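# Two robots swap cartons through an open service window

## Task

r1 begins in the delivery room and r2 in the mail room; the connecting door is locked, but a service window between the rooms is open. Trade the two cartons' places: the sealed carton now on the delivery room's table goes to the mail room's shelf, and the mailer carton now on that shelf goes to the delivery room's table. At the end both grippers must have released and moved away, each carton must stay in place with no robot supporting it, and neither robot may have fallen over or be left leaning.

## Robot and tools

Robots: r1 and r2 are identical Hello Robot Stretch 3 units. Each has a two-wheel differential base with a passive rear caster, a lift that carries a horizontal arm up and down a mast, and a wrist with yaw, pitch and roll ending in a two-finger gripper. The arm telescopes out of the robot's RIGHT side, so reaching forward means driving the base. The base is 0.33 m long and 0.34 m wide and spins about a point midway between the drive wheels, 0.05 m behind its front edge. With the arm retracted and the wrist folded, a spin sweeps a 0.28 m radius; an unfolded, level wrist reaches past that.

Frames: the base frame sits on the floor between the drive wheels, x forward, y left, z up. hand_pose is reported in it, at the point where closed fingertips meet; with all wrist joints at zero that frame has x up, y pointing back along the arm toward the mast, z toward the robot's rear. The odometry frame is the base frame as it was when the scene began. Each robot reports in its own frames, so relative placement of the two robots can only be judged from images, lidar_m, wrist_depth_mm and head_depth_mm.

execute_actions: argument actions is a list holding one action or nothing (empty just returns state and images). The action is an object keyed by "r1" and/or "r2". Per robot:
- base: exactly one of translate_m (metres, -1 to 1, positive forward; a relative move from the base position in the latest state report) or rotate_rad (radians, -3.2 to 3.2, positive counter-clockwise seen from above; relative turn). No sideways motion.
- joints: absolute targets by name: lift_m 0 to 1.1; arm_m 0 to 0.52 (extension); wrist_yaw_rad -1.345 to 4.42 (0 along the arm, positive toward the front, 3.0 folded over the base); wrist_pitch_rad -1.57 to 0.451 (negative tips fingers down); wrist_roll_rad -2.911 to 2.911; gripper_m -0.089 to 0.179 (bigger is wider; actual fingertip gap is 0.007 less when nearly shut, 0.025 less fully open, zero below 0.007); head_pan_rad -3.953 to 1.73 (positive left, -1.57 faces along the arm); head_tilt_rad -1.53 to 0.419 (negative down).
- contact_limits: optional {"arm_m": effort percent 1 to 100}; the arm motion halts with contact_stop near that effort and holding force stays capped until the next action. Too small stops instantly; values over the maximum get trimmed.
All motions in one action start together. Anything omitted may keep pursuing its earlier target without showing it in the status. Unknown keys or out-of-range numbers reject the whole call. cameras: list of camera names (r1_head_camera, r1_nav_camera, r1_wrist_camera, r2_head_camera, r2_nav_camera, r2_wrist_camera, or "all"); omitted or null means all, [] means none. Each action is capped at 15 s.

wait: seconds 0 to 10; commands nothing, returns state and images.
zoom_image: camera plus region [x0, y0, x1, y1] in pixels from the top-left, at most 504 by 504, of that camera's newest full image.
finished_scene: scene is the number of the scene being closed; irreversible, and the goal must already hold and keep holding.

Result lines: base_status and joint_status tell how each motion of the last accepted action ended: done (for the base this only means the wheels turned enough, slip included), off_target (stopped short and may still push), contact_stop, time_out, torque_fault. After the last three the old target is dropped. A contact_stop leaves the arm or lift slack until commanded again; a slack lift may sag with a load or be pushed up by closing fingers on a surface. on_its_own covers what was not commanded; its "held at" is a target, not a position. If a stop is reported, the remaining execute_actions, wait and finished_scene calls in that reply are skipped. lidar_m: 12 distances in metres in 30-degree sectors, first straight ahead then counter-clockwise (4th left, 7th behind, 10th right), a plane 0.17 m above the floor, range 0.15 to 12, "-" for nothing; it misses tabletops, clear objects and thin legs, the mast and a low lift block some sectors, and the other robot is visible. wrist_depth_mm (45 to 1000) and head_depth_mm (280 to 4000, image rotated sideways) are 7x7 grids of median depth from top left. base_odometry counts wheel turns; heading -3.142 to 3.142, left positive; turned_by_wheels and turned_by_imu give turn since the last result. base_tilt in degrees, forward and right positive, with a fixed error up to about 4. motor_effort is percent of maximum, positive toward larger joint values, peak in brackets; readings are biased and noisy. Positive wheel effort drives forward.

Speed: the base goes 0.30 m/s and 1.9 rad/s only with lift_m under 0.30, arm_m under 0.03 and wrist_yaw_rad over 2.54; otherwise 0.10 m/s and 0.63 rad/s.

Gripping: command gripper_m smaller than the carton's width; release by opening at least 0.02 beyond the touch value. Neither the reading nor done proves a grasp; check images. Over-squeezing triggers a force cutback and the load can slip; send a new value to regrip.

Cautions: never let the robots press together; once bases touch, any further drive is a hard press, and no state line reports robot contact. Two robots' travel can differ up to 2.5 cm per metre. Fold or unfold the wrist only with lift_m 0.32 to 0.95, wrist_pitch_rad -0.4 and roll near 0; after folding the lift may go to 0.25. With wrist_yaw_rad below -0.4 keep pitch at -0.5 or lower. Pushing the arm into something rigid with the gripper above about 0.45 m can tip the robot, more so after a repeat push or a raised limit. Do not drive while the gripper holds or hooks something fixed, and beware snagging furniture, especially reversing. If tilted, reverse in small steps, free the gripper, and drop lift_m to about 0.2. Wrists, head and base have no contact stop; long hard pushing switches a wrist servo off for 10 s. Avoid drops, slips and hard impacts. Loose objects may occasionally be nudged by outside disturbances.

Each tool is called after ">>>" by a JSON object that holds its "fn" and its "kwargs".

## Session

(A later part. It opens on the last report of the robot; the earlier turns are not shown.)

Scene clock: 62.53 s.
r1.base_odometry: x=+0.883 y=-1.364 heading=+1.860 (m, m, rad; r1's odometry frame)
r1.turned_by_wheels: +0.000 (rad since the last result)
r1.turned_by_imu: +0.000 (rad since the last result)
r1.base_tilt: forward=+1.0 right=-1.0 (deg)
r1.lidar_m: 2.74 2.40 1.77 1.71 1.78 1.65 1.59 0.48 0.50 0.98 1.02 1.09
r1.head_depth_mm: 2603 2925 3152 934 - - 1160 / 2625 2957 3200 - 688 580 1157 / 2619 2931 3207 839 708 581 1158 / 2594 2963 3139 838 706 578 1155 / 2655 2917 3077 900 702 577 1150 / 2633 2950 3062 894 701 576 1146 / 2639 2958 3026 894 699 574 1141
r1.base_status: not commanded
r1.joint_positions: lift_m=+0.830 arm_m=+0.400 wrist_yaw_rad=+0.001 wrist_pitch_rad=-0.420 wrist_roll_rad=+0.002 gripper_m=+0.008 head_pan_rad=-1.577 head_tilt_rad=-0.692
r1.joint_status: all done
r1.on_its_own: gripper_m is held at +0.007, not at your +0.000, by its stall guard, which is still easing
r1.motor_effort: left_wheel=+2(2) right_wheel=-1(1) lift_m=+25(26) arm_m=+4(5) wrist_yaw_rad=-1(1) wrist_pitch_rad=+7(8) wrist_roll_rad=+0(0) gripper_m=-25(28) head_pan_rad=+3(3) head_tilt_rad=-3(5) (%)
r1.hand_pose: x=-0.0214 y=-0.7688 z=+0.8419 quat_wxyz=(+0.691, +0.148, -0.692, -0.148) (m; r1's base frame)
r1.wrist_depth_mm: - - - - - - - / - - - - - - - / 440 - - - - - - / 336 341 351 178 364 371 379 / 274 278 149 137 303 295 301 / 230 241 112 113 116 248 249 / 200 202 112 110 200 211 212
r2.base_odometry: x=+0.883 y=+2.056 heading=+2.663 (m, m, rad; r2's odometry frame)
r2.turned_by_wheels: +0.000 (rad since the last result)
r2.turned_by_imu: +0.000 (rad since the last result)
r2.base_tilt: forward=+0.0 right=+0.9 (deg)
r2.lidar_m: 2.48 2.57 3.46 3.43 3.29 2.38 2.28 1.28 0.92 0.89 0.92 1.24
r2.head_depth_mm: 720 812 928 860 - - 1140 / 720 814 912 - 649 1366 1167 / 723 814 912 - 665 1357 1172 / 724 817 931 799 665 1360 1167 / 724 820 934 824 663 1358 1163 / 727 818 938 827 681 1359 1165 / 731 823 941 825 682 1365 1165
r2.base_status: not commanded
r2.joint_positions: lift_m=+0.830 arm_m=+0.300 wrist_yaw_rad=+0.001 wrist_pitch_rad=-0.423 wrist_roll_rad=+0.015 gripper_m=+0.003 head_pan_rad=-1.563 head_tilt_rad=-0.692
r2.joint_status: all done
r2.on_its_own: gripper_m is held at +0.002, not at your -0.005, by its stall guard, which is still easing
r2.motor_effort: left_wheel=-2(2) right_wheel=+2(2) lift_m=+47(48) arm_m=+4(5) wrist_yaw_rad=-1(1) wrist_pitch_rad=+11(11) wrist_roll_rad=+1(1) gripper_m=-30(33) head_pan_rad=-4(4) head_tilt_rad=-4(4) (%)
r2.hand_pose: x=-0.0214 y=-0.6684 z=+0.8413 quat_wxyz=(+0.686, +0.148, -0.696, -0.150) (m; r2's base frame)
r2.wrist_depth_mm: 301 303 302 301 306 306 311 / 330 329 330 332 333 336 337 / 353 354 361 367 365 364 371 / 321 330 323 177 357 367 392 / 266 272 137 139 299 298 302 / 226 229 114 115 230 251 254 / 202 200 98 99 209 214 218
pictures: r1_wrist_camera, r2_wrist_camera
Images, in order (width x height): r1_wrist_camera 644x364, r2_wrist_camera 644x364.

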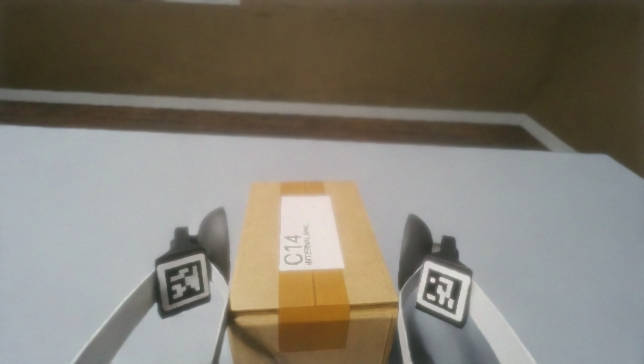

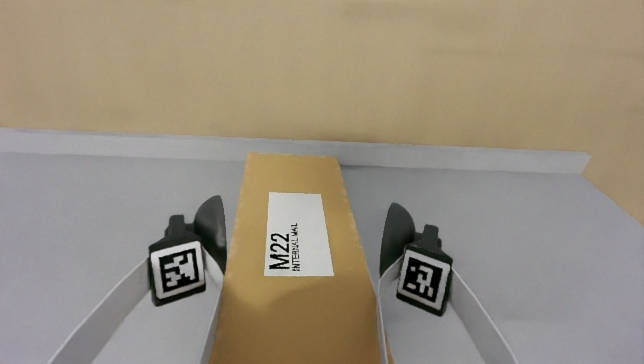

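>>> {"fn": "execute_actions", "kwargs": {"actions": [{"r1":{"base":{"translate_m":0.4},"joints":{"gripper_m":0.025,"arm_m":0}},"r2":{"joints":{"gripper_m":0.02,"arm_m":0}}}], "cameras": ["r1_wrist_camera","r2_wrist_camera","r1_head_camera","r2_head_camera"]}}

Scene clock: 68.90 s.
r1.base_odometry: x=+0.769 y=-0.981 heading=+1.860 (m, m, rad; r1's odometry frame)
r1.turned_by_wheels: +0.000 (rad since the last result)
r1.turned_by_imu: +0.002 (rad since the last result)
r1.base_tilt: forward=+1.1 right=-1.1 (deg)
r1.lidar_m: 2.33 2.38 1.77 1.71 1.78 2.07 2.00 0.82 1.02 0.99 1.03 0.72
r1.head_depth_mm: 2640 2924 3093 916 715 583 - / 2607 2913 3125 911 711 591 - / 2639 2918 3106 908 707 552 - / 2611 2913 3125 902 707 552 - / 2612 2942 3075 899 702 570 1149 / 2637 2943 3062 895 701 577 1151 / 2632 2959 3056 891 699 573 1171
r1.base_status: done
r1.joint_positions: lift_m=+0.830 arm_m=+0.003 wrist_yaw_rad=+0.001 wrist_pitch_rad=-0.420 wrist_roll_rad=+0.002 gripper_m=+0.029 head_pan_rad=-1.577 head_tilt_rad=-0.692
r1.joint_status: all done
joint sent to its limit — the command would take r1.arm_m past its lower limit, so that joint was sent only as far as its limit.
r1.motor_effort: left_wheel=+2(4) right_wheel=-1(6) lift_m=+25(25) arm_m=-5(6) wrist_yaw_rad=-1(0) wrist_pitch_rad=+8(8) wrist_roll_rad=+0(0) gripper_m=-19(38) head_pan_rad=+3(3) head_tilt_rad=-3(4) (%)
r1.hand_pose: x=-0.0214 y=-0.3721 z=+0.8418 quat_wxyz=(+0.691, +0.148, -0.692, -0.148) (m; r1's base frame)
r1.wrist_depth_mm: - - - - - - - / 637 661 687 691 739 - - / 445 446 468 477 490 503 524 / 344 348 352 360 364 374 384 / 277 279 153 139 303 299 302 / 231 243 117 113 116 249 252 / 200 202 110 110 203 213 214
r2.base_odometry: x=+0.883 y=+2.056 heading=+2.663 (m, m, rad; r2's odometry frame)
r2.turned_by_wheels: +0.000 (rad since the last result)
r2.turned_by_imu: -0.001 (rad since the last result)
r2.base_tilt: forward=+0.0 right=+0.9 (deg)
r2.lidar_m: 2.48 2.56 3.47 3.43 3.28 2.38 2.28 1.27 0.92 0.89 0.92 1.24
r2.head_depth_mm: 722 812 931 830 666 1419 - / 723 813 937 829 667 1432 - / 721 815 935 829 683 - - / 724 819 935 831 663 1366 1144 / 726 818 939 828 663 1353 1163 / 729 820 942 830 683 1354 1164 / 728 820 942 827 684 1362 1156
r2.base_status: not commanded
r2.joint_positions: lift_m=+0.830 arm_m=+0.000 wrist_yaw_rad=+0.001 wrist_pitch_rad=-0.423 wrist_roll_rad=+0.015 gripper_m=+0.030 head_pan_rad=-1.563 head_tilt_rad=-0.692
r2.joint_status: gripper_m off_target (ended at +0.030, target +0.020); the others done
r2.on_its_own: gripper_m is held at +0.029, not at your +0.020, by its stall guard, which is not easing now
r2.motor_effort: left_wheel=-2(2) right_wheel=+2(2) lift_m=+48(47) arm_m=-4(1) wrist_yaw_rad=-2(1) wrist_pitch_rad=+11(11) wrist_roll_rad=+1(1) gripper_m=-20(35) head_pan_rad=-3(3) head_tilt_rad=-4(4) (%)
r2.hand_pose: x=-0.0214 y=-0.3690 z=+0.8412 quat_wxyz=(+0.686, +0.148, -0.696, -0.150) (m; r2's base frame)
r2.wrist_depth_mm: 566 573 577 578 578 580 586 / 563 585 605 608 619 635 636 / 411 423 438 458 469 492 697 / 324 332 329 178 359 372 750 / 268 273 138 140 303 299 304 / 266 267 115 116 270 274 280 / 975 965 98 99 - - -
pictures: r1_head_camera (sideways: a quarter turn clockwise sets it upright), r1_wrist_camera, r2_head_camera (sideways: a quarter turn clockwise sets it upright), r2_wrist_camera
Images, in order (width x height): r1_head_camera 896x504, r1_wrist_camera 644x364, r2_head_camera 896x504, r2_wrist_camera 644x364.

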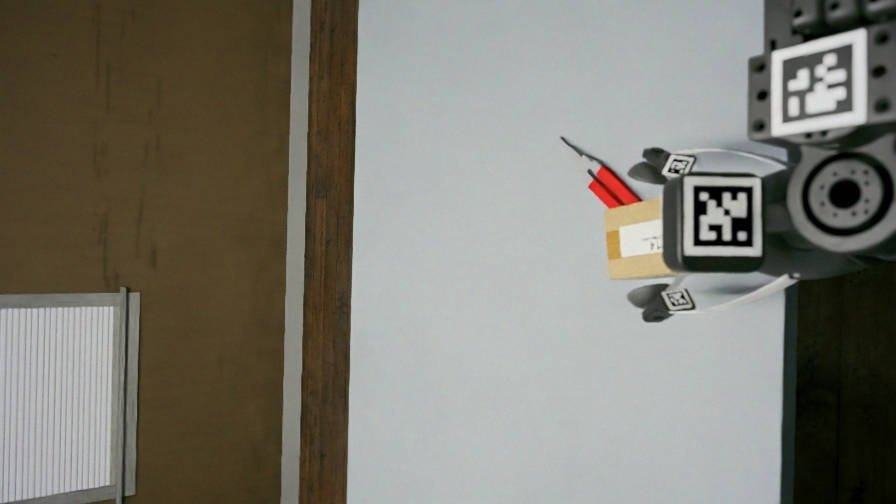

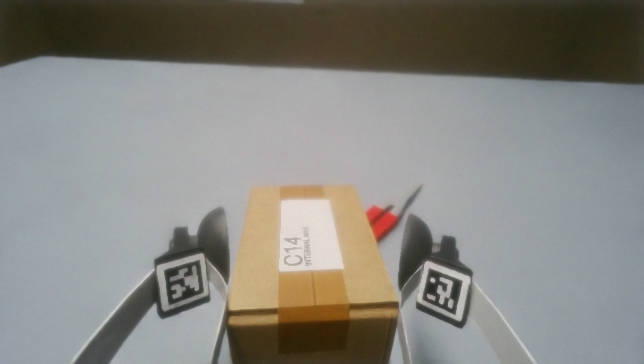

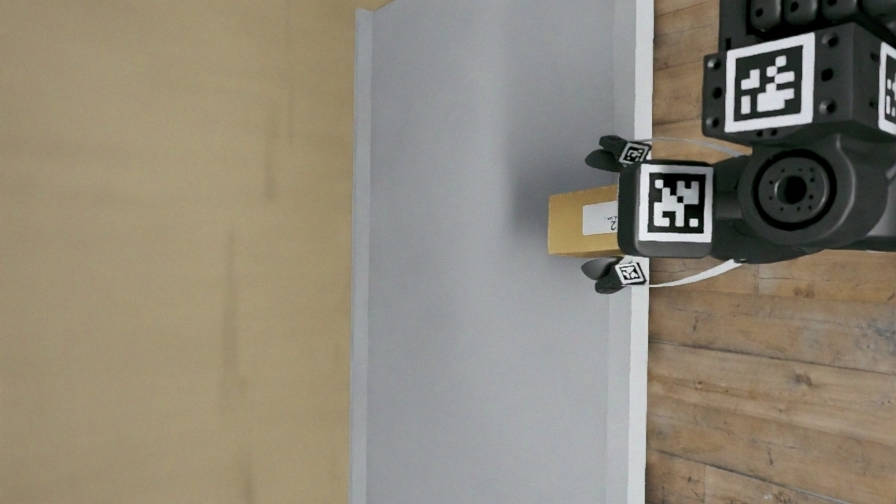

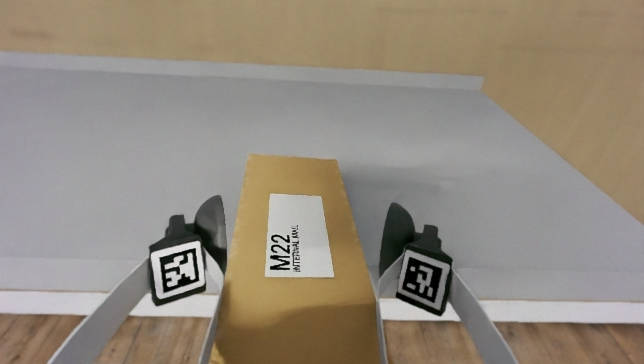

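>>> {"fn": "execute_actions", "kwargs": {"actions": [{"r1":{"base":{"translate_m":0.2},"joints":{"arm_m":0.08}},"r2":{"base":{"rotate_rad":1.684},"joints":{"wrist_yaw_rad":2.62,"head_pan_rad":0,"head_tilt_rad":-0.5}}}], "cameras": ["r1_wrist_camera","r2_wrist_camera"]}}

>>> {"fn": "execute_actions", "kwargs": {"actions": [{"r1":{"joints":{"lift_m":0.774}},"r2":{"base":{"translate_m":0.1},"joints":{"lift_m":0.68}}}], "cameras": ["r1_wrist_camera"]}}

>>> {"fn": "execute_actions", "kwargs": {"actions": [{"r1":{"joints":{"gripper_m":0.11}},"r2":{"base":{"translate_m":0.1},"joints":{"lift_m":0.54}}}], "cameras": []}}

>>> {"fn": "execute_actions", "kwargs": {"actions": [{"r1":{"joints":{"arm_m":0.055,"lift_m":0.768}},"r2":{"base":{"translate_m":0.1},"joints":{"lift_m":0.41}}}], "cameras": []}}

>>> {"fn": "execute_actions", "kwargs": {"actions": [{"r1":{"joints":{"gripper_m":0.025}},"r2":{"base":{"translate_m":0.1},"joints":{"lift_m":0.29}}}], "cameras": ["r1_wrist_camera","r2_wrist_camera","r1_head_camera"]}}

Scene clock: 76.10 s.
r1.base_odometry: x=+0.712 y=-0.789 heading=+1.860 (m, m, rad; r1's odometry frame)
r1.turned_by_wheels: +0.000 (rad since the last result)
r1.turned_by_imu: +0.002 (rad since the last result)
r1.base_tilt: forward=+1.1 right=-1.1 (deg)
r1.lidar_m: 2.13 2.21 1.76 1.71 1.78 2.27 2.20 1.01 1.02 0.99 1.03 0.55
r1.head_depth_mm: 2640 2915 3117 916 736 - - / 2632 2920 3118 912 733 - 1142 / 2626 2915 3119 907 755 - 1153 / 2657 2955 3099 906 752 - 1153 / 2606 2964 3083 902 715 576 1176 / 2651 2951 3080 897 701 576 1170 / 2624 2919 3030 890 699 573 1173
r1.base_status: done
r1.joint_positions: lift_m=+0.830 arm_m=+0.080 wrist_yaw_rad=+0.001 wrist_pitch_rad=-0.420 wrist_roll_rad=+0.002 gripper_m=+0.029 head_pan_rad=-1.577 head_tilt_rad=-0.692
r1.joint_status: all done
r1.motor_effort: left_wheel=+2(6) right_wheel=-2(4) lift_m=+24(25) arm_m=+4(4) wrist_yaw_rad=-1(0) wrist_pitch_rad=+7(8) wrist_roll_rad=+0(0) gripper_m=-19(20) head_pan_rad=+4(3) head_tilt_rad=-3(2) (%)
r1.hand_pose: x=-0.0214 y=-0.4487 z=+0.8418 quat_wxyz=(+0.691, +0.148, -0.692, -0.148) (m; r1's base frame)
r1.wrist_depth_mm: - - - - - - - / - 673 675 - - - - / 444 459 463 473 486 505 516 / 338 345 352 358 370 374 382 / 276 280 153 140 305 299 302 / 231 242 117 113 117 247 250 / 201 202 110 110 202 213 214
r2.base_odometry: x=+0.883 y=+2.056 heading=-1.936 (m, m, rad; r2's odometry frame)
r2.turned_by_wheels: +1.684 (rad since the last result)
r2.turned_by_imu: +1.692 (rad since the last result)
r2.base_tilt: forward=+0.0 right=+0.8 (deg)
r2.lidar_m: 3.43 2.96 2.32 2.28 1.15 0.90 0.89 0.95 1.40 2.47 2.66 3.49
r2.head_depth_mm: 2829 3087 3422 2720 1967 1555 1279 / - 3256 3399 2728 1990 1553 1284 / - 3279 3448 2714 1989 1547 1278 / - 3311 3458 2707 1950 1558 1280 / 2939 3259 3576 2688 1997 1549 1281 / 2978 3303 3605 2666 1954 1546 1267 / 3015 3359 3597 2668 1955 1542 1276
r2.base_status: done
r2.joint_positions: lift_m=+0.830 arm_m=+0.000 wrist_yaw_rad=+2.617 wrist_pitch_rad=-0.423 wrist_roll_rad=+0.015 gripper_m=+0.030 head_pan_rad=-0.007 head_tilt_rad=-0.507
r2.joint_status: all done
r2.on_its_own: gripper_m is held at +0.029, not at your +0.020, by its stall guard, which is not easing now
r2.motor_effort: left_wheel=-2(6) right_wheel=+2(7) lift_m=+48(47) arm_m=-4(4) wrist_yaw_rad=+2(0) wrist_pitch_rad=+11(11) wrist_roll_rad=+1(1) gripper_m=-20(21) head_pan_rad=+3(48) head_tilt_rad=+3(16) (%)
r2.hand_pose: x=+0.0908 y=+0.0483 z=+0.8412 quat_wxyz=(+0.323, +0.711, -0.038, +0.624) (m; r2's base frame)
r2.wrist_depth_mm: - - - - - - - / - - - - - - - / - - - - - - - / - - - 179 - - - / - - 138 140 - - - / - - 114 116 - - - / - 951 98 99 - - -
pictures: r1_wrist_camera, r2_wrist_camera
Images, in order (width x height): r1_wrist_camera 644x364, r2_wrist_camera 644x364.

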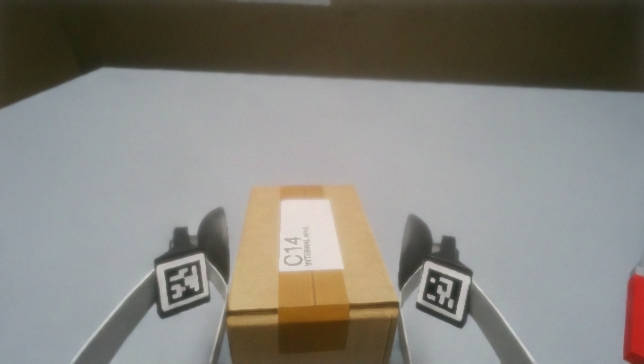

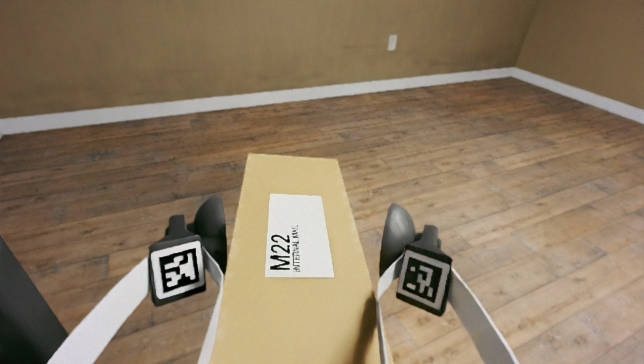

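Scene clock: 78.70 s.
r1.base_odometry: x=+0.712 y=-0.789 heading=+1.860 (m, m, rad; r1's odometry frame)
r1.turned_by_wheels: +0.000 (rad since the last result)
r1.turned_by_imu: +0.001 (rad since the last result)
r1.base_tilt: forward=+1.1 right=-1.0 (deg)
r1.lidar_m: 2.13 2.20 1.76 1.71 1.77 2.27 2.20 1.01 1.02 0.99 1.03 0.55
r1.head_depth_mm: 2640 2934 3164 913 713 615 - / 2634 2900 3146 912 711 632 - / 2674 2954 3148 907 718 - - / 2629 2960 3089 902 717 - 1149 / 2621 2962 3071 901 703 577 1178 / 2622 2989 3047 893 700 576 1171 / 2635 2937 3053 890 700 574 1171
r1.base_status: not commanded
r1.joint_positions: lift_m=+0.774 arm_m=+0.080 wrist_yaw_rad=+0.001 wrist_pitch_rad=-0.421 wrist_roll_rad=+0.002 gripper_m=+0.029 head_pan_rad=-1.577 head_tilt_rad=-0.692
r1.joint_status: all done
r1.motor_effort: left_wheel=+2(2) right_wheel=-2(2) lift_m=+16(21) arm_m=+4(5) wrist_yaw_rad=-1(0) wrist_pitch_rad=+7(8) wrist_roll_rad=+0(0) gripper_m=-19(19) head_pan_rad=+3(3) head_tilt_rad=-3(4) (%)
r1.hand_pose: x=-0.0214 y=-0.4487 z=+0.7863 quat_wxyz=(+0.691, +0.148, -0.692, -0.148) (m; r1's base frame)
r1.wrist_depth_mm: - - - - - - - / 462 480 490 517 534 559 581 / 324 328 337 346 358 366 378 / 246 253 255 173 268 275 278 / 202 204 143 136 222 217 219 / 170 176 116 113 116 182 182 / 147 147 113 110 147 155 156
r2.base_odometry: x=+0.847 y=+1.963 heading=-1.936 (m, m, rad; r2's odometry frame)
r2.turned_by_wheels: +0.000 (rad since the last result)
r2.turned_by_imu: +0.000 (rad since the last result)
r2.base_tilt: forward=+0.0 right=+0.9 (deg)
r2.lidar_m: 3.33 2.96 2.31 2.28 1.28 1.00 0.98 1.05 1.56 2.49 2.67 3.40
r2.head_depth_mm: 2768 2995 3299 2719 1977 1557 1281 / - 3162 3300 2667 1966 1553 1273 / - 3177 3401 2692 1968 1561 1285 / - 3195 3426 2728 1975 1544 1276 / 2842 3122 3491 2689 1973 1547 1273 / 2900 3175 3481 2714 1966 1541 1276 / 2934 3252 3566 2684 1945 1536 1271
r2.base_status: done
r2.joint_positions: lift_m=+0.680 arm_m=+0.000 wrist_yaw_rad=+2.617 wrist_pitch_rad=-0.424 wrist_roll_rad=+0.015 gripper_m=+0.030 head_pan_rad=-0.007 head_tilt_rad=-0.507
r2.joint_status: all done
r2.on_its_own: gripper_m is held at +0.029, not at your +0.020, by its stall guard, which is not easing now
r2.motor_effort: left_wheel=-2(4) right_wheel=+1(7) lift_m=+33(39) arm_m=-4(4) wrist_yaw_rad=+2(1) wrist_pitch_rad=+11(11) wrist_roll_rad=+1(1) gripper_m=-20(21) head_pan_rad=+4(4) head_tilt_rad=+2(2) (%)
r2.hand_pose: x=+0.0908 y=+0.0483 z=+0.6916 quat_wxyz=(+0.323, +0.711, -0.038, +0.624) (m; r2's base frame)
r2.wrist_depth_mm: - - - - - - - / - - - - - - - / - - - - - - - / - - - 179 - - - / - - 138 140 - - - / 928 936 114 116 942 - - / - 806 98 99 847 872 866
pictures: r1_wrist_camera
Images, in order (width x height): r1_wrist_camera 644x364.

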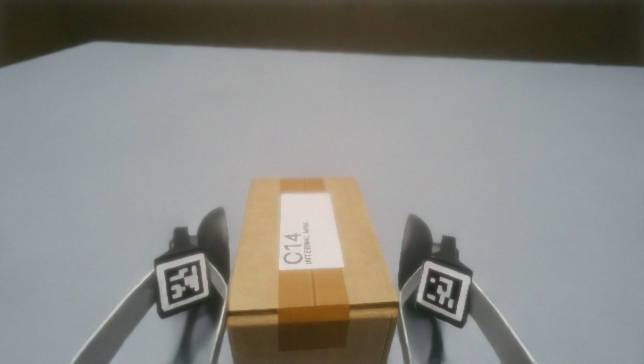

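Scene clock: 80.80 s.
r1.base_odometry: x=+0.712 y=-0.789 heading=+1.860 (m, m, rad; r1's odometry frame)
r1.turned_by_wheels: +0.000 (rad since the last result)
r1.turned_by_imu: +0.001 (rad since the last result)
r1.base_tilt: forward=+1.1 right=-1.0 (deg)
r1.lidar_m: 2.14 2.20 1.76 1.71 1.78 2.27 2.20 1.01 1.02 0.98 1.03 0.55
r1.head_depth_mm: 2608 2924 3125 916 713 615 - / 2631 2940 3152 915 711 630 - / 2643 2936 3113 906 719 - - / 2637 2937 3098 902 708 - 1150 / 2622 2944 3083 902 703 577 1172 / 2613 2936 3092 896 702 575 1175 / 2650 2962 3047 888 698 574 1174
r1.base_status: not commanded
r1.joint_positions: lift_m=+0.774 arm_m=+0.080 wrist_yaw_rad=+0.001 wrist_pitch_rad=-0.420 wrist_roll_rad=+0.002 gripper_m=+0.110 head_pan_rad=-1.577 head_tilt_rad=-0.692
r1.joint_status: all done
r1.motor_effort: left_wheel=+2(2) right_wheel=-2(2) lift_m=+16(16) arm_m=+4(4) wrist_yaw_rad=-1(0) wrist_pitch_rad=+7(8) wrist_roll_rad=+0(0) gripper_m=+0(79) head_pan_rad=+3(3) head_tilt_rad=-2(3) (%)
r1.hand_pose: x=-0.0214 y=-0.4489 z=+0.7865 quat_wxyz=(+0.691, +0.148, -0.692, -0.148) (m; r1's base frame)
r1.wrist_depth_mm: - - - - - - - / 464 480 499 521 537 563 584 / 324 332 341 349 356 368 378 / 247 253 257 175 267 274 280 / 200 208 149 139 215 219 222 / 170 177 121 117 167 181 184 / 150 146 112 110 148 154 157
r2.base_odometry: x=+0.811 y=+1.869 heading=-1.936 (m, m, rad; r2's odometry frame)
r2.turned_by_wheels: +0.000 (rad since the last result)
r2.turned_by_imu: +0.000 (rad since the last result)
r2.base_tilt: forward=+0.0 right=+0.9 (deg)
r2.lidar_m: 3.22 2.94 2.31 2.26 1.41 1.10 1.09 1.16 1.71 2.50 2.68 3.30
r2.head_depth_mm: 2672 2911 3273 2755 1996 1556 1283 / - 3060 3248 2686 1966 1556 1269 / - 3160 3278 2686 1995 1555 1278 / - 3104 3367 2634 1971 1548 1273 / 2777 3070 3335 2713 1955 1558 1268 / 2806 3073 3424 2654 1969 1539 1270 / 2859 3090 3406 2669 1965 1541 1277
r2.base_status: done
r2.joint_positions: lift_m=+0.540 arm_m=+0.000 wrist_yaw_rad=+2.617 wrist_pitch_rad=-0.424 wrist_roll_rad=+0.015 gripper_m=+0.030 head_pan_rad=-0.007 head_tilt_rad=-0.507
r2.joint_status: all done
r2.on_its_own: gripper_m is held at +0.029, not at your +0.020, by its stall guard, which is not easing now
r2.motor_effort: left_wheel=-2(2) right_wheel=+2(7) lift_m=+33(32) arm_m=-4(3) wrist_yaw_rad=+2(1) wrist_pitch_rad=+11(11) wrist_roll_rad=+1(1) gripper_m=-20(20) head_pan_rad=+3(3) head_tilt_rad=+2(2) (%)
r2.hand_pose: x=+0.0907 y=+0.0483 z=+0.5516 quat_wxyz=(+0.323, +0.711, -0.038, +0.624) (m; r2's base frame)
r2.wrist_depth_mm: - - - - - - - / - - - - - - - / - - - - - - - / - - - 179 - - - / 876 909 137 140 - - - / 774 773 115 116 776 844 855 / - 678 98 99 701 719 728
pictures: none
No camera images: the call's "cameras" was empty. Leave "cameras" out to get every camera's image.

Scene clock: 82.90 s.
r1.base_odometry: x=+0.712 y=-0.789 heading=+1.860 (m, m, rad; r1's odometry frame)
r1.turned_by_wheels: +0.000 (rad since the last result)
r1.turned_by_imu: +0.001 (rad since the last result)
r1.base_tilt: forward=+1.1 right=-1.0 (deg)
r1.lidar_m: 2.14 2.20 1.77 1.70 1.78 2.28 2.20 1.01 1.02 0.99 1.03 0.55
r1.head_depth_mm: 2612 2917 3145 915 714 597 - / 2636 2935 3122 909 710 597 - / 2631 2923 3110 907 706 587 - / 2639 2961 3093 904 706 568 1151 / 2624 2925 3089 900 704 571 1173 / 2631 2974 3084 897 701 575 1173 / 2647 2959 3057 894 699 574 1170
r1.base_status: not commanded
r1.joint_positions: lift_m=+0.768 arm_m=+0.055 wrist_yaw_rad=+0.001 wrist_pitch_rad=-0.419 wrist_roll_rad=+0.002 gripper_m=+0.110 head_pan_rad=-1.577 head_tilt_rad=-0.692
r1.joint_status: all done
r1.motor_effort: left_wheel=+2(2) right_wheel=-2(2) lift_m=+16(15) arm_m=-6(7) wrist_yaw_rad=-1(1) wrist_pitch_rad=+7(7) wrist_roll_rad=+0(0) gripper_m=+0(0) head_pan_rad=+3(3) head_tilt_rad=-4(3) (%)
r1.hand_pose: x=-0.0214 y=-0.4246 z=+0.7808 quat_wxyz=(+0.691, +0.147, -0.692, -0.147) (m; r1's base frame)
r1.wrist_depth_mm: - - - - - - - / 444 462 476 500 518 548 562 / 311 319 326 334 348 353 366 / 239 243 236 163 257 263 269 / 194 200 163 131 205 211 212 / 163 170 155 131 165 175 176 / 144 141 143 144 146 148 150
r2.base_odometry: x=+0.776 y=+1.776 heading=-1.936 (m, m, rad; r2's odometry frame)
r2.turned_by_wheels: +0.000 (rad since the last result)
r2.turned_by_imu: +0.000 (rad since the last result)
r2.base_tilt: forward=+0.1 right=+0.8 (deg)
r2.lidar_m: 3.14 2.93 2.29 2.25 1.54 1.20 1.18 1.27 1.87 2.51 2.69 3.17
r2.head_depth_mm: 2618 2804 3081 2719 1970 1550 1277 / - 2960 3098 2700 1985 1541 1266 / - 3136 3158 2648 1958 1552 1279 / - 3059 3216 2676 1970 1533 1275 / 2685 2976 3239 2687 1957 1558 1272 / 2702 3012 3305 2686 1965 1536 1267 / 2760 3031 3338 2618 1927 1538 1273
r2.base_status: done
r2.joint_positions: lift_m=+0.410 arm_m=+0.000 wrist_yaw_rad=+2.617 wrist_pitch_rad=-0.424 wrist_roll_rad=+0.015 gripper_m=+0.030 head_pan_rad=-0.007 head_tilt_rad=-0.507
r2.joint_status: all done
r2.on_its_own: gripper_m is held at +0.029, not at your +0.020, by its stall guard, which is not easing now
r2.motor_effort: left_wheel=-2(2) right_wheel=+1(7) lift_m=+32(34) arm_m=-4(3) wrist_yaw_rad=+1(1) wrist_pitch_rad=+11(11) wrist_roll_rad=+0(1) gripper_m=-20(20) head_pan_rad=+4(3) head_tilt_rad=+2(2) (%)
r2.hand_pose: x=+0.0907 y=+0.0483 z=+0.4216 quat_wxyz=(+0.323, +0.711, -0.038, +0.624) (m; r2's base frame)
r2.wrist_depth_mm: - - - - - - - / - - - - - - - / - - - - - - - / 853 898 888 179 959 - - / 704 740 138 140 799 807 814 / 623 617 115 116 641 674 686 / - 536 98 99 568 584 590
pictures: none
No camera images: the call's "cameras" was empty. Leave "cameras" out to get every camera's image.

Scene clock: 85.67 s.
r1.base_odometry: x=+0.712 y=-0.789 heading=+1.860 (m, m, rad; r1's odometry frame)
r1.turned_by_wheels: +0.000 (rad since the last result)
r1.turned_by_imu: +0.001 (rad since the last result)
r1.base_tilt: forward=+1.1 right=-1.0 (deg)
r1.lidar_m: 2.13 2.21 1.76 1.71 1.78 2.28 2.20 1.01 1.02 0.99 1.03 0.55
r1.head_depth_mm: 2613 2945 3136 911 713 599 - / 2608 2950 3124 913 710 598 - / 2628 2884 3085 907 709 596 - / 2611 2934 3112 906 706 - 1158 / 2624 2952 3063 899 704 576 1179 / 2627 2964 3096 894 699 576 1173 / 2656 2938 3048 891 699 574 1171
r1.base_status: not commanded
r1.joint_positions: lift_m=+0.768 arm_m=+0.055 wrist_yaw_rad=+0.001 wrist_pitch_rad=-0.419 wrist_roll_rad=+0.002 gripper_m=+0.026 head_pan_rad=-1.577 head_tilt_rad=-0.692
r1.joint_status: all done
r1.motor_effort: left_wheel=+2(2) right_wheel=-2(2) lift_m=+15(16) arm_m=-5(5) wrist_yaw_rad=-1(1) wrist_pitch_rad=+7(6) wrist_roll_rad=+0(0) gripper_m=-13(88) head_pan_rad=+3(3) head_tilt_rad=-1(3) (%)
r1.hand_pose: x=-0.0214 y=-0.4246 z=+0.7808 quat_wxyz=(+0.691, +0.147, -0.692, -0.147) (m; r1's base frame)
r1.wrist_depth_mm: - - - - - - - / 438 459 484 492 521 546 564 / 311 321 325 339 349 354 367 / 239 243 238 163 258 263 270 / 193 194 140 131 206 209 213 / 163 164 129 129 138 174 176 / 141 142 142 142 146 149 150
r2.base_odometry: x=+0.740 y=+1.683 heading=-1.936 (m, m, rad; r2's odometry frame)
r2.turned_by_wheels: +0.000 (rad since the last result)
r2.turned_by_imu: +0.000 (rad since the last result)
r2.base_tilt: forward=+0.0 right=+0.8 (deg)
r2.lidar_m: 3.04 2.92 2.28 2.24 1.67 1.30 1.28 1.37 2.03 2.51 2.69 3.08
r2.head_depth_mm: 2507 2764 3008 2731 1988 1553 1289 / - - 3020 2681 1976 1557 1277 / - - 3077 2734 1962 1548 1279 / - 2982 3131 2708 1965 1547 1273 / 2603 2818 3104 2677 1987 1550 1267 / 2629 2900 3182 2695 1971 1550 1274 / 2693 2958 3218 2708 1961 1540 1266
r2.base_status: done
r2.joint_positions: lift_m=+0.290 arm_m=+0.000 wrist_yaw_rad=+2.617 wrist_pitch_rad=-0.424 wrist_roll_rad=+0.015 gripper_m=+0.030 head_pan_rad=-0.007 head_tilt_rad=-0.506
r2.joint_status: all done
r2.on_its_own: gripper_m is held at +0.029, not at your +0.020, by its stall guard, which is not easing now
r2.motor_effort: left_wheel=-2(8) right_wheel=+1(9) lift_m=+32(33) arm_m=-3(4) wrist_yaw_rad=+1(2) wrist_pitch_rad=+11(11) wrist_roll_rad=+1(1) gripper_m=-20(20) head_pan_rad=+3(3) head_tilt_rad=+1(2) (%)
r2.hand_pose: x=+0.0907 y=+0.0483 z=+0.3016 quat_wxyz=(+0.323, +0.711, -0.038, +0.624) (m; r2's base frame)
r2.wrist_depth_mm: - - - - - - - / - - - - - - - / 866 894 904 935 998 - - / 676 700 689 179 767 773 796 / 571 576 138 140 638 632 638 / 490 498 113 116 494 526 532 / - - 96 99 445 458 461
pictures: r1_head_camera (sideways: a quarter turn clockwise sets it upright), r1_wrist_camera, r2_wrist_camera
Images, in order (width x height): r1_head_camera 896x504, r1_wrist_camera 644x364, r2_wrist_camera 644x364.

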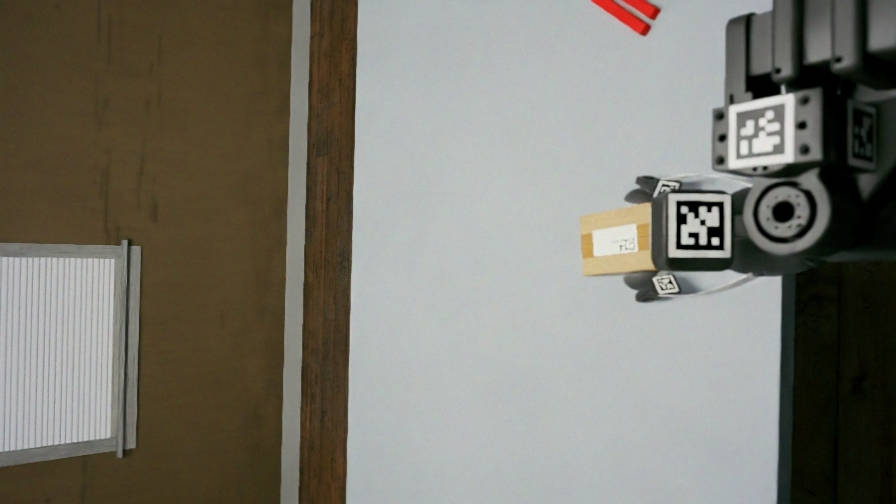

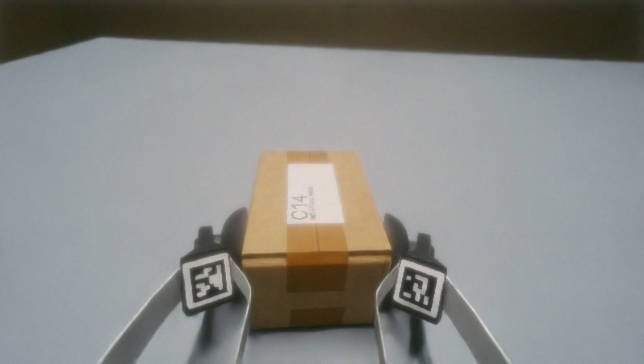

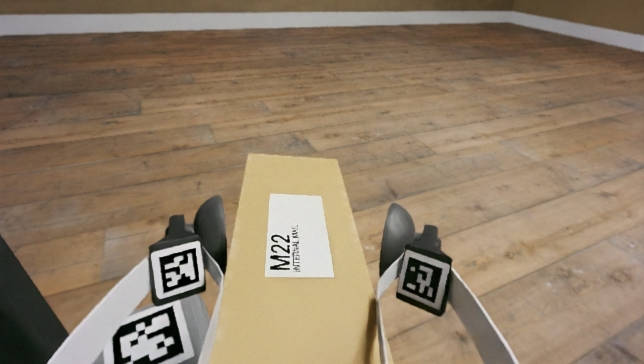

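>>> {"fn": "execute_actions", "kwargs": {"actions": [{"r1":{"joints":{"gripper_m":0.005,"lift_m":0.80}},"r2":{"base":{"translate_m":0.2}}}], "cameras": ["r1_wrist_camera"]}}

>>> {"fn": "execute_actions", "kwargs": {"actions": [{"r1":{"base":{"translate_m":0.5},"joints":{"arm_m":0.005,"lift_m":0.92,"head_pan_rad":-0.5,"head_tilt_rad":-0.5}},"r2":{"base":{"translate_m":1}}}], "cameras": ["r1_wrist_camera"]}}

>>> {"fn": "execute_actions", "kwargs": {"actions": [{"r1":{"base":{"translate_m":0.5}},"r2":{"base":{"translate_m":1}}}], "cameras": ["r1_head_camera","r2_head_camera","r2_nav_camera"]}}

Scene clock: 89.43 s.
r1.base_odometry: x=+0.712 y=-0.789 heading=+1.860 (m, m, rad; r1's odometry frame)
r1.turned_by_wheels: +0.000 (rad since the last result)
r1.turned_by_imu: +0.001 (rad since the last result)
r1.base_tilt: forward=+1.1 right=-1.0 (deg)
r1.lidar_m: 2.13 2.21 1.76 1.70 1.78 2.28 2.20 1.01 1.02 0.99 1.03 0.55
r1.head_depth_mm: 2620 2915 3107 917 714 616 - / 2609 2916 3132 914 711 613 - / 2652 2955 3146 905 707 - - / 2618 2951 3071 903 727 - 1151 / 2625 2947 3086 899 703 576 1173 / 2637 2948 3078 896 701 575 1170 / 2655 2968 3016 895 698 573 1172
r1.base_status: not commanded
r1.joint_positions: lift_m=+0.800 arm_m=+0.055 wrist_yaw_rad=+0.001 wrist_pitch_rad=-0.421 wrist_roll_rad=+0.002 gripper_m=+0.006 head_pan_rad=-1.577 head_tilt_rad=-0.692
r1.joint_status: all done
r1.motor_effort: left_wheel=+2(2) right_wheel=-2(1) lift_m=+25(24) arm_m=-6(7) wrist_yaw_rad=+0(1) wrist_pitch_rad=+8(8) wrist_roll_rad=+0(0) gripper_m=-19(85) head_pan_rad=+3(3) head_tilt_rad=-4(2) (%)
r1.hand_pose: x=-0.0214 y=-0.4243 z=+0.8117 quat_wxyz=(+0.691, +0.148, -0.692, -0.148) (m; r1's base frame)
r1.wrist_depth_mm: - - - - - - - / 538 559 575 598 624 656 690 / 374 391 393 407 414 430 441 / 292 295 288 163 313 321 327 / 236 239 141 130 253 254 259 / 198 200 128 129 138 211 214 / 171 173 171 171 178 182 184
r2.base_odometry: x=+0.668 y=+1.496 heading=-1.936 (m, m, rad; r2's odometry frame)
r2.turned_by_wheels: +0.000 (rad since the last result)
r2.turned_by_imu: +0.000 (rad since the last result)
r2.base_tilt: forward=+0.0 right=+0.9 (deg)
r2.lidar_m: 2.84 2.89 2.25 2.23 1.93 1.50 1.48 1.59 2.34 2.54 2.71 2.88
r2.head_depth_mm: 2405 2567 2810 2740 1980 1560 1279 / - - 2819 2709 1987 1557 1273 / - - 2869 2717 1967 1564 1277 / - - 2897 2677 1978 1551 1281 / 2438 2679 2883 2691 1958 1537 1278 / 2471 2682 2929 2666 1957 1539 1268 / 2507 2748 3018 2692 1963 1540 1266
r2.base_status: done
r2.joint_positions: lift_m=+0.290 arm_m=+0.000 wrist_yaw_rad=+2.617 wrist_pitch_rad=-0.424 wrist_roll_rad=+0.015 gripper_m=+0.030 head_pan_rad=-0.007 head_tilt_rad=-0.506
r2.joint_status: not commanded
r2.on_its_own: gripper_m is held at +0.029, not at your +0.020, by its stall guard, which is not easing now
r2.motor_effort: left_wheel=-2(6) right_wheel=+1(10) lift_m=+32(33) arm_m=-3(3) wrist_yaw_rad=+2(2) wrist_pitch_rad=+11(11) wrist_roll_rad=+1(1) gripper_m=-20(20) head_pan_rad=+4(3) head_tilt_rad=+2(2) (%)
r2.hand_pose: x=+0.0907 y=+0.0483 z=+0.3015 quat_wxyz=(+0.323, +0.711, -0.038, +0.624) (m; r2's base frame)
r2.wrist_depth_mm: - - - - - - - / - - - - - - - / 868 892 928 936 990 - - / 691 704 684 179 752 770 811 / 559 575 138 139 636 627 642 / 483 504 113 116 492 523 531 / - - 96 99 441 455 460
pictures: r1_wrist_camera
Images, in order (width x height): r1_wrist_camera 644x364.

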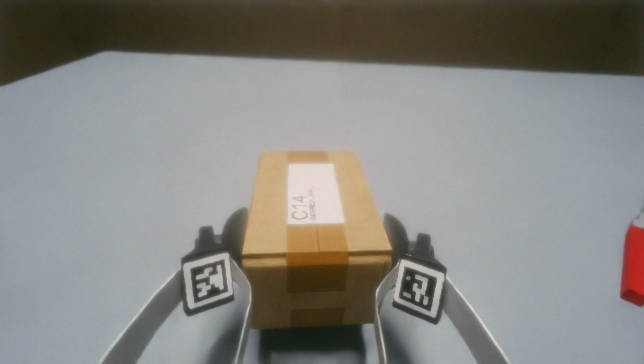

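Scene clock: 95.60 s.
r1.base_odometry: x=+0.569 y=-0.310 heading=+1.860 (m, m, rad; r1's odometry frame)
r1.turned_by_wheels: +0.000 (rad since the last result)
r1.turned_by_imu: +0.002 (rad since the last result)
r1.base_tilt: forward=+1.1 right=-1.1 (deg)
r1.lidar_m: 1.63 1.69 1.76 1.70 1.77 2.44 1.50 1.39 1.03 0.34 2.28 1.69
r1.head_depth_mm: 1843 2036 2249 2539 2196 1669 1351 / 1780 1913 2099 2354 2165 1673 1340 / - - 2025 2156 2162 1652 1353 / - - 1884 2017 2110 1663 1337 / - - 1809 1889 2035 1653 1338 / - - 1699 1780 1927 1648 1329 / 1357 1446 1546 1680 1825 1642 1325
r1.base_status: done
r1.joint_positions: lift_m=+0.920 arm_m=+0.005 wrist_yaw_rad=+0.001 wrist_pitch_rad=-0.421 wrist_roll_rad=+0.002 gripper_m=+0.006 head_pan_rad=-0.507 head_tilt_rad=-0.507
r1.joint_status: all done
r1.motor_effort: left_wheel=+2(6) right_wheel=-2(4) lift_m=+25(28) arm_m=-6(5) wrist_yaw_rad=-1(1) wrist_pitch_rad=+8(7) wrist_roll_rad=+0(0) gripper_m=-19(20) head_pan_rad=+3(45) head_tilt_rad=+3(11) (%)
r1.hand_pose: x=-0.0214 y=-0.3743 z=+0.9317 quat_wxyz=(+0.691, +0.148, -0.692, -0.148) (m; r1's base frame)
r1.wrist_depth_mm: - - - - - - - / - - - - - - - / - - - 767 689 713 724 / - - - 163 520 539 556 / - - 140 130 423 429 441 / - - 128 129 138 359 362 / - - - 292 300 309 311
r2.base_odometry: x=+0.311 y=+0.562 heading=-1.936 (m, m, rad; r2's odometry frame)
r2.turned_by_wheels: +0.000 (rad since the last result)
r2.turned_by_imu: +0.001 (rad since the last result)
r2.base_tilt: forward=+0.0 right=+0.8 (deg)
r2.lidar_m: 1.85 1.98 2.16 2.13 2.29 2.50 2.47 2.66 2.68 2.61 2.36 1.87
r2.head_depth_mm: - - 1785 1965 1979 1547 1277 / - - 1801 2015 1975 1563 1280 / - - 1828 2016 1974 1553 1273 / - - 1855 2073 1964 1549 1276 / 1566 1746 1872 2103 1953 1561 1280 / 1568 1731 1914 2126 1980 1551 1264 / 1591 1758 1955 2175 1952 1549 1272
r2.base_status: done
r2.joint_positions: lift_m=+0.290 arm_m=+0.000 wrist_yaw_rad=+2.617 wrist_pitch_rad=-0.424 wrist_roll_rad=+0.015 gripper_m=+0.030 head_pan_rad=-0.007 head_tilt_rad=-0.506
r2.joint_status: not commanded
r2.on_its_own: gripper_m is held at +0.029, not at your +0.020, by its stall guard, which is not easing now
r2.motor_effort: left_wheel=-2(6) right_wheel=+1(11) lift_m=+32(33) arm_m=-3(4) wrist_yaw_rad=+1(1) wrist_pitch_rad=+11(11) wrist_roll_rad=+1(1) gripper_m=-20(20) head_pan_rad=+4(3) head_tilt_rad=+2(2) (%)
r2.hand_pose: x=+0.0907 y=+0.0483 z=+0.3015 quat_wxyz=(+0.323, +0.711, -0.038, +0.624) (m; r2's base frame)
r2.wrist_depth_mm: - - - - - - - / - - - - - - - / 860 913 908 934 984 - - / 686 711 679 179 753 779 791 / 557 584 138 140 623 624 641 / 487 499 113 116 492 531 527 / - - 96 99 441 450 461
pictures: r1_wrist_camera
Images, in order (width x height): r1_wrist_camera 644x364.

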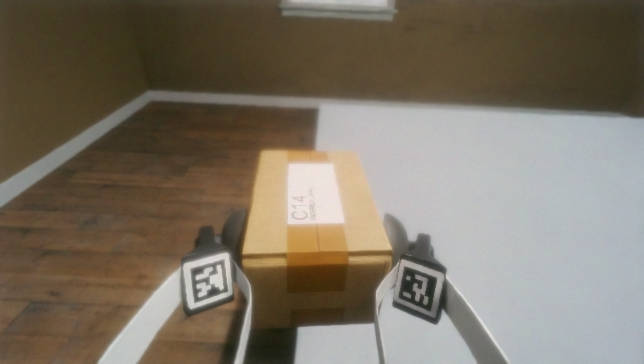

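Scene clock: 101.77 s.
r1.base_odometry: x=+0.426 y=+0.169 heading=+1.860 (m, m, rad; r1's odometry frame)
r1.turned_by_wheels: +0.000 (rad since the last result)
r1.turned_by_imu: +0.002 (rad since the last result)
r1.base_tilt: forward=+1.1 right=-1.0 (deg)
r1.lidar_m: 1.12 1.17 1.58 1.69 1.76 2.44 2.00 0.64 1.13 3.10 1.58 1.16
r1.head_depth_mm: 3694 3846 1569 1726 1923 1670 1345 / - - 1669 1587 1796 1663 1342 / - - 1667 1482 1648 1643 1341 / - - 1634 1351 1514 1610 1346 / - - - 1267 1404 1544 1339 / 956 1024 1110 1207 1321 1457 1333 / 911 974 1050 1135 1235 1362 1331
r1.base_status: done
r1.joint_positions: lift_m=+0.920 arm_m=+0.005 wrist_yaw_rad=+0.001 wrist_pitch_rad=-0.421 wrist_roll_rad=+0.002 gripper_m=+0.006 head_pan_rad=-0.507 head_tilt_rad=-0.507
r1.joint_status: not commanded
r1.motor_effort: left_wheel=+2(5) right_wheel=-2(5) lift_m=+24(25) arm_m=-5(5) wrist_yaw_rad=-1(1) wrist_pitch_rad=+8(8) wrist_roll_rad=+0(0) gripper_m=-18(20) head_pan_rad=+3(3) head_tilt_rad=+1(2) (%)
r1.hand_pose: x=-0.0214 y=-0.3743 z=+0.9317 quat_wxyz=(+0.691, +0.148, -0.692, -0.148) (m; r1's base frame)
r1.wrist_depth_mm: - - - - - - - / - - - - - - - / - - - - - - 750 / - - - 163 - - 587 / - - 140 131 - - - / - - 128 129 138 - - / - - - - - - -
r2.base_odometry: x=-0.046 y=-0.372 heading=-1.936 (m, m, rad; r2's odometry frame)
r2.turned_by_wheels: +0.000 (rad since the last result)
r2.turned_by_imu: +0.001 (rad since the last result)
r2.base_tilt: forward=+0.0 right=+0.9 (deg)
r2.lidar_m: 0.85 0.91 1.35 2.03 2.17 3.22 3.46 3.55 2.77 2.38 1.10 0.86
r2.head_depth_mm: - - 2532 831 986 1123 1244 / - - - 823 1003 1148 1249 / - - 3995 825 1018 1161 1266 / - - - 823 1040 1186 1278 / - - 3894 822 1050 1213 1282 / 714 772 852 903 1071 1236 1276 / 710 780 863 967 1090 1262 1271
r2.base_status: done
r2.joint_positions: lift_m=+0.290 arm_m=+0.000 wrist_yaw_rad=+2.617 wrist_pitch_rad=-0.424 wrist_roll_rad=+0.015 gripper_m=+0.030 head_pan_rad=-0.007 head_tilt_rad=-0.506
r2.joint_status: not commanded
r2.on_its_own: gripper_m is held at +0.029, not at your +0.020, by its stall guard, which is not easing now
r2.motor_effort: left_wheel=-2(6) right_wheel=+1(10) lift_m=+33(32) arm_m=-4(4) wrist_yaw_rad=+2(2) wrist_pitch_rad=+11(11) wrist_roll_rad=+1(1) gripper_m=-20(21) head_pan_rad=+3(3) head_tilt_rad=+2(2) (%)
r2.hand_pose: x=+0.0907 y=+0.0483 z=+0.3015 quat_wxyz=(+0.323, +0.711, -0.038, +0.624) (m; r2's base frame)
r2.wrist_depth_mm: - - - - - 837 653 / - - - - - 847 668 / 846 890 903 931 959 874 681 / 672 698 685 179 754 787 702 / 556 578 138 140 635 623 640 / 484 495 113 116 489 522 527 / - - 95 99 443 449 461
pictures: r1_head_camera (sideways: a quarter turn clockwise sets it upright), r2_head_camera (sideways: a quarter turn clockwise sets it upright), r2_nav_camera (sideways: a quarter turn counterclockwise sets it upright)
Images, in order (width x height): r1_head_camera 896x504, r2_head_camera 896x504, r2_nav_camera 672x504.

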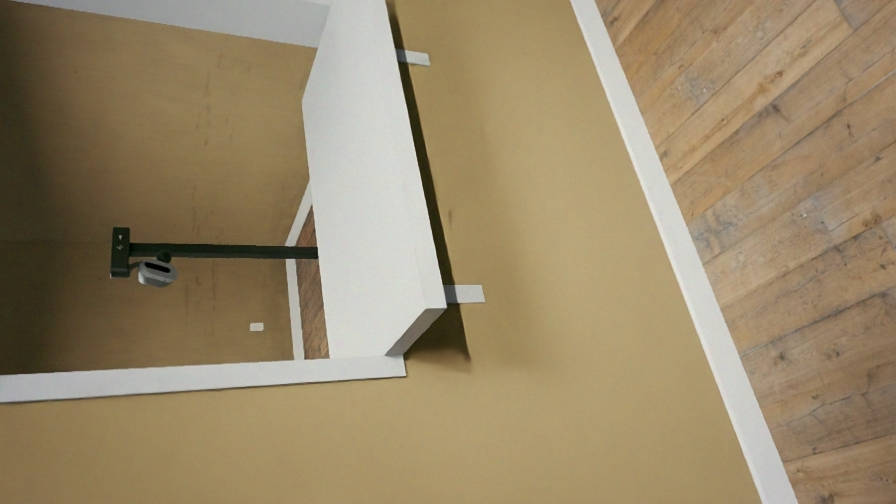

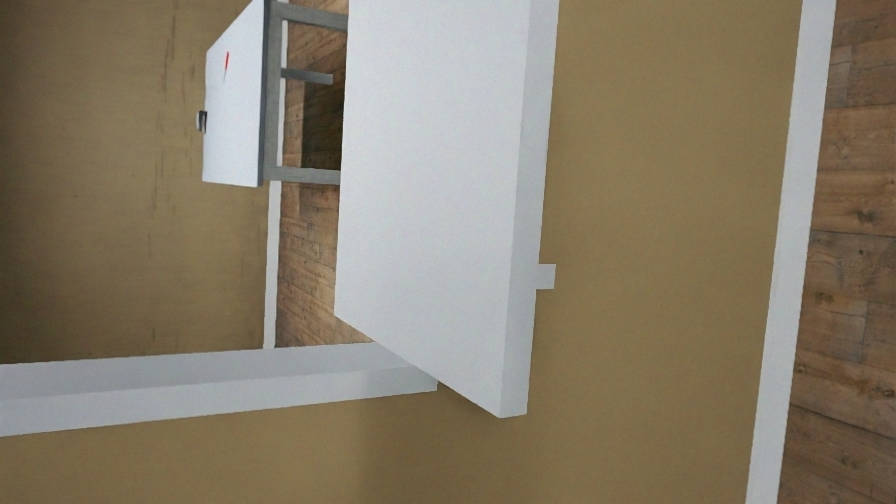

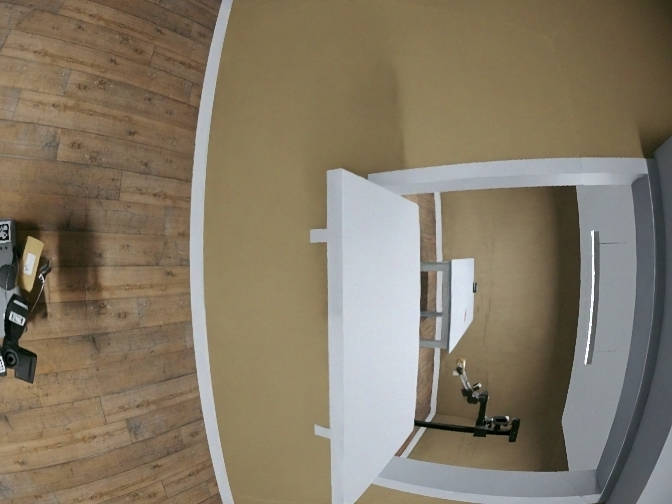

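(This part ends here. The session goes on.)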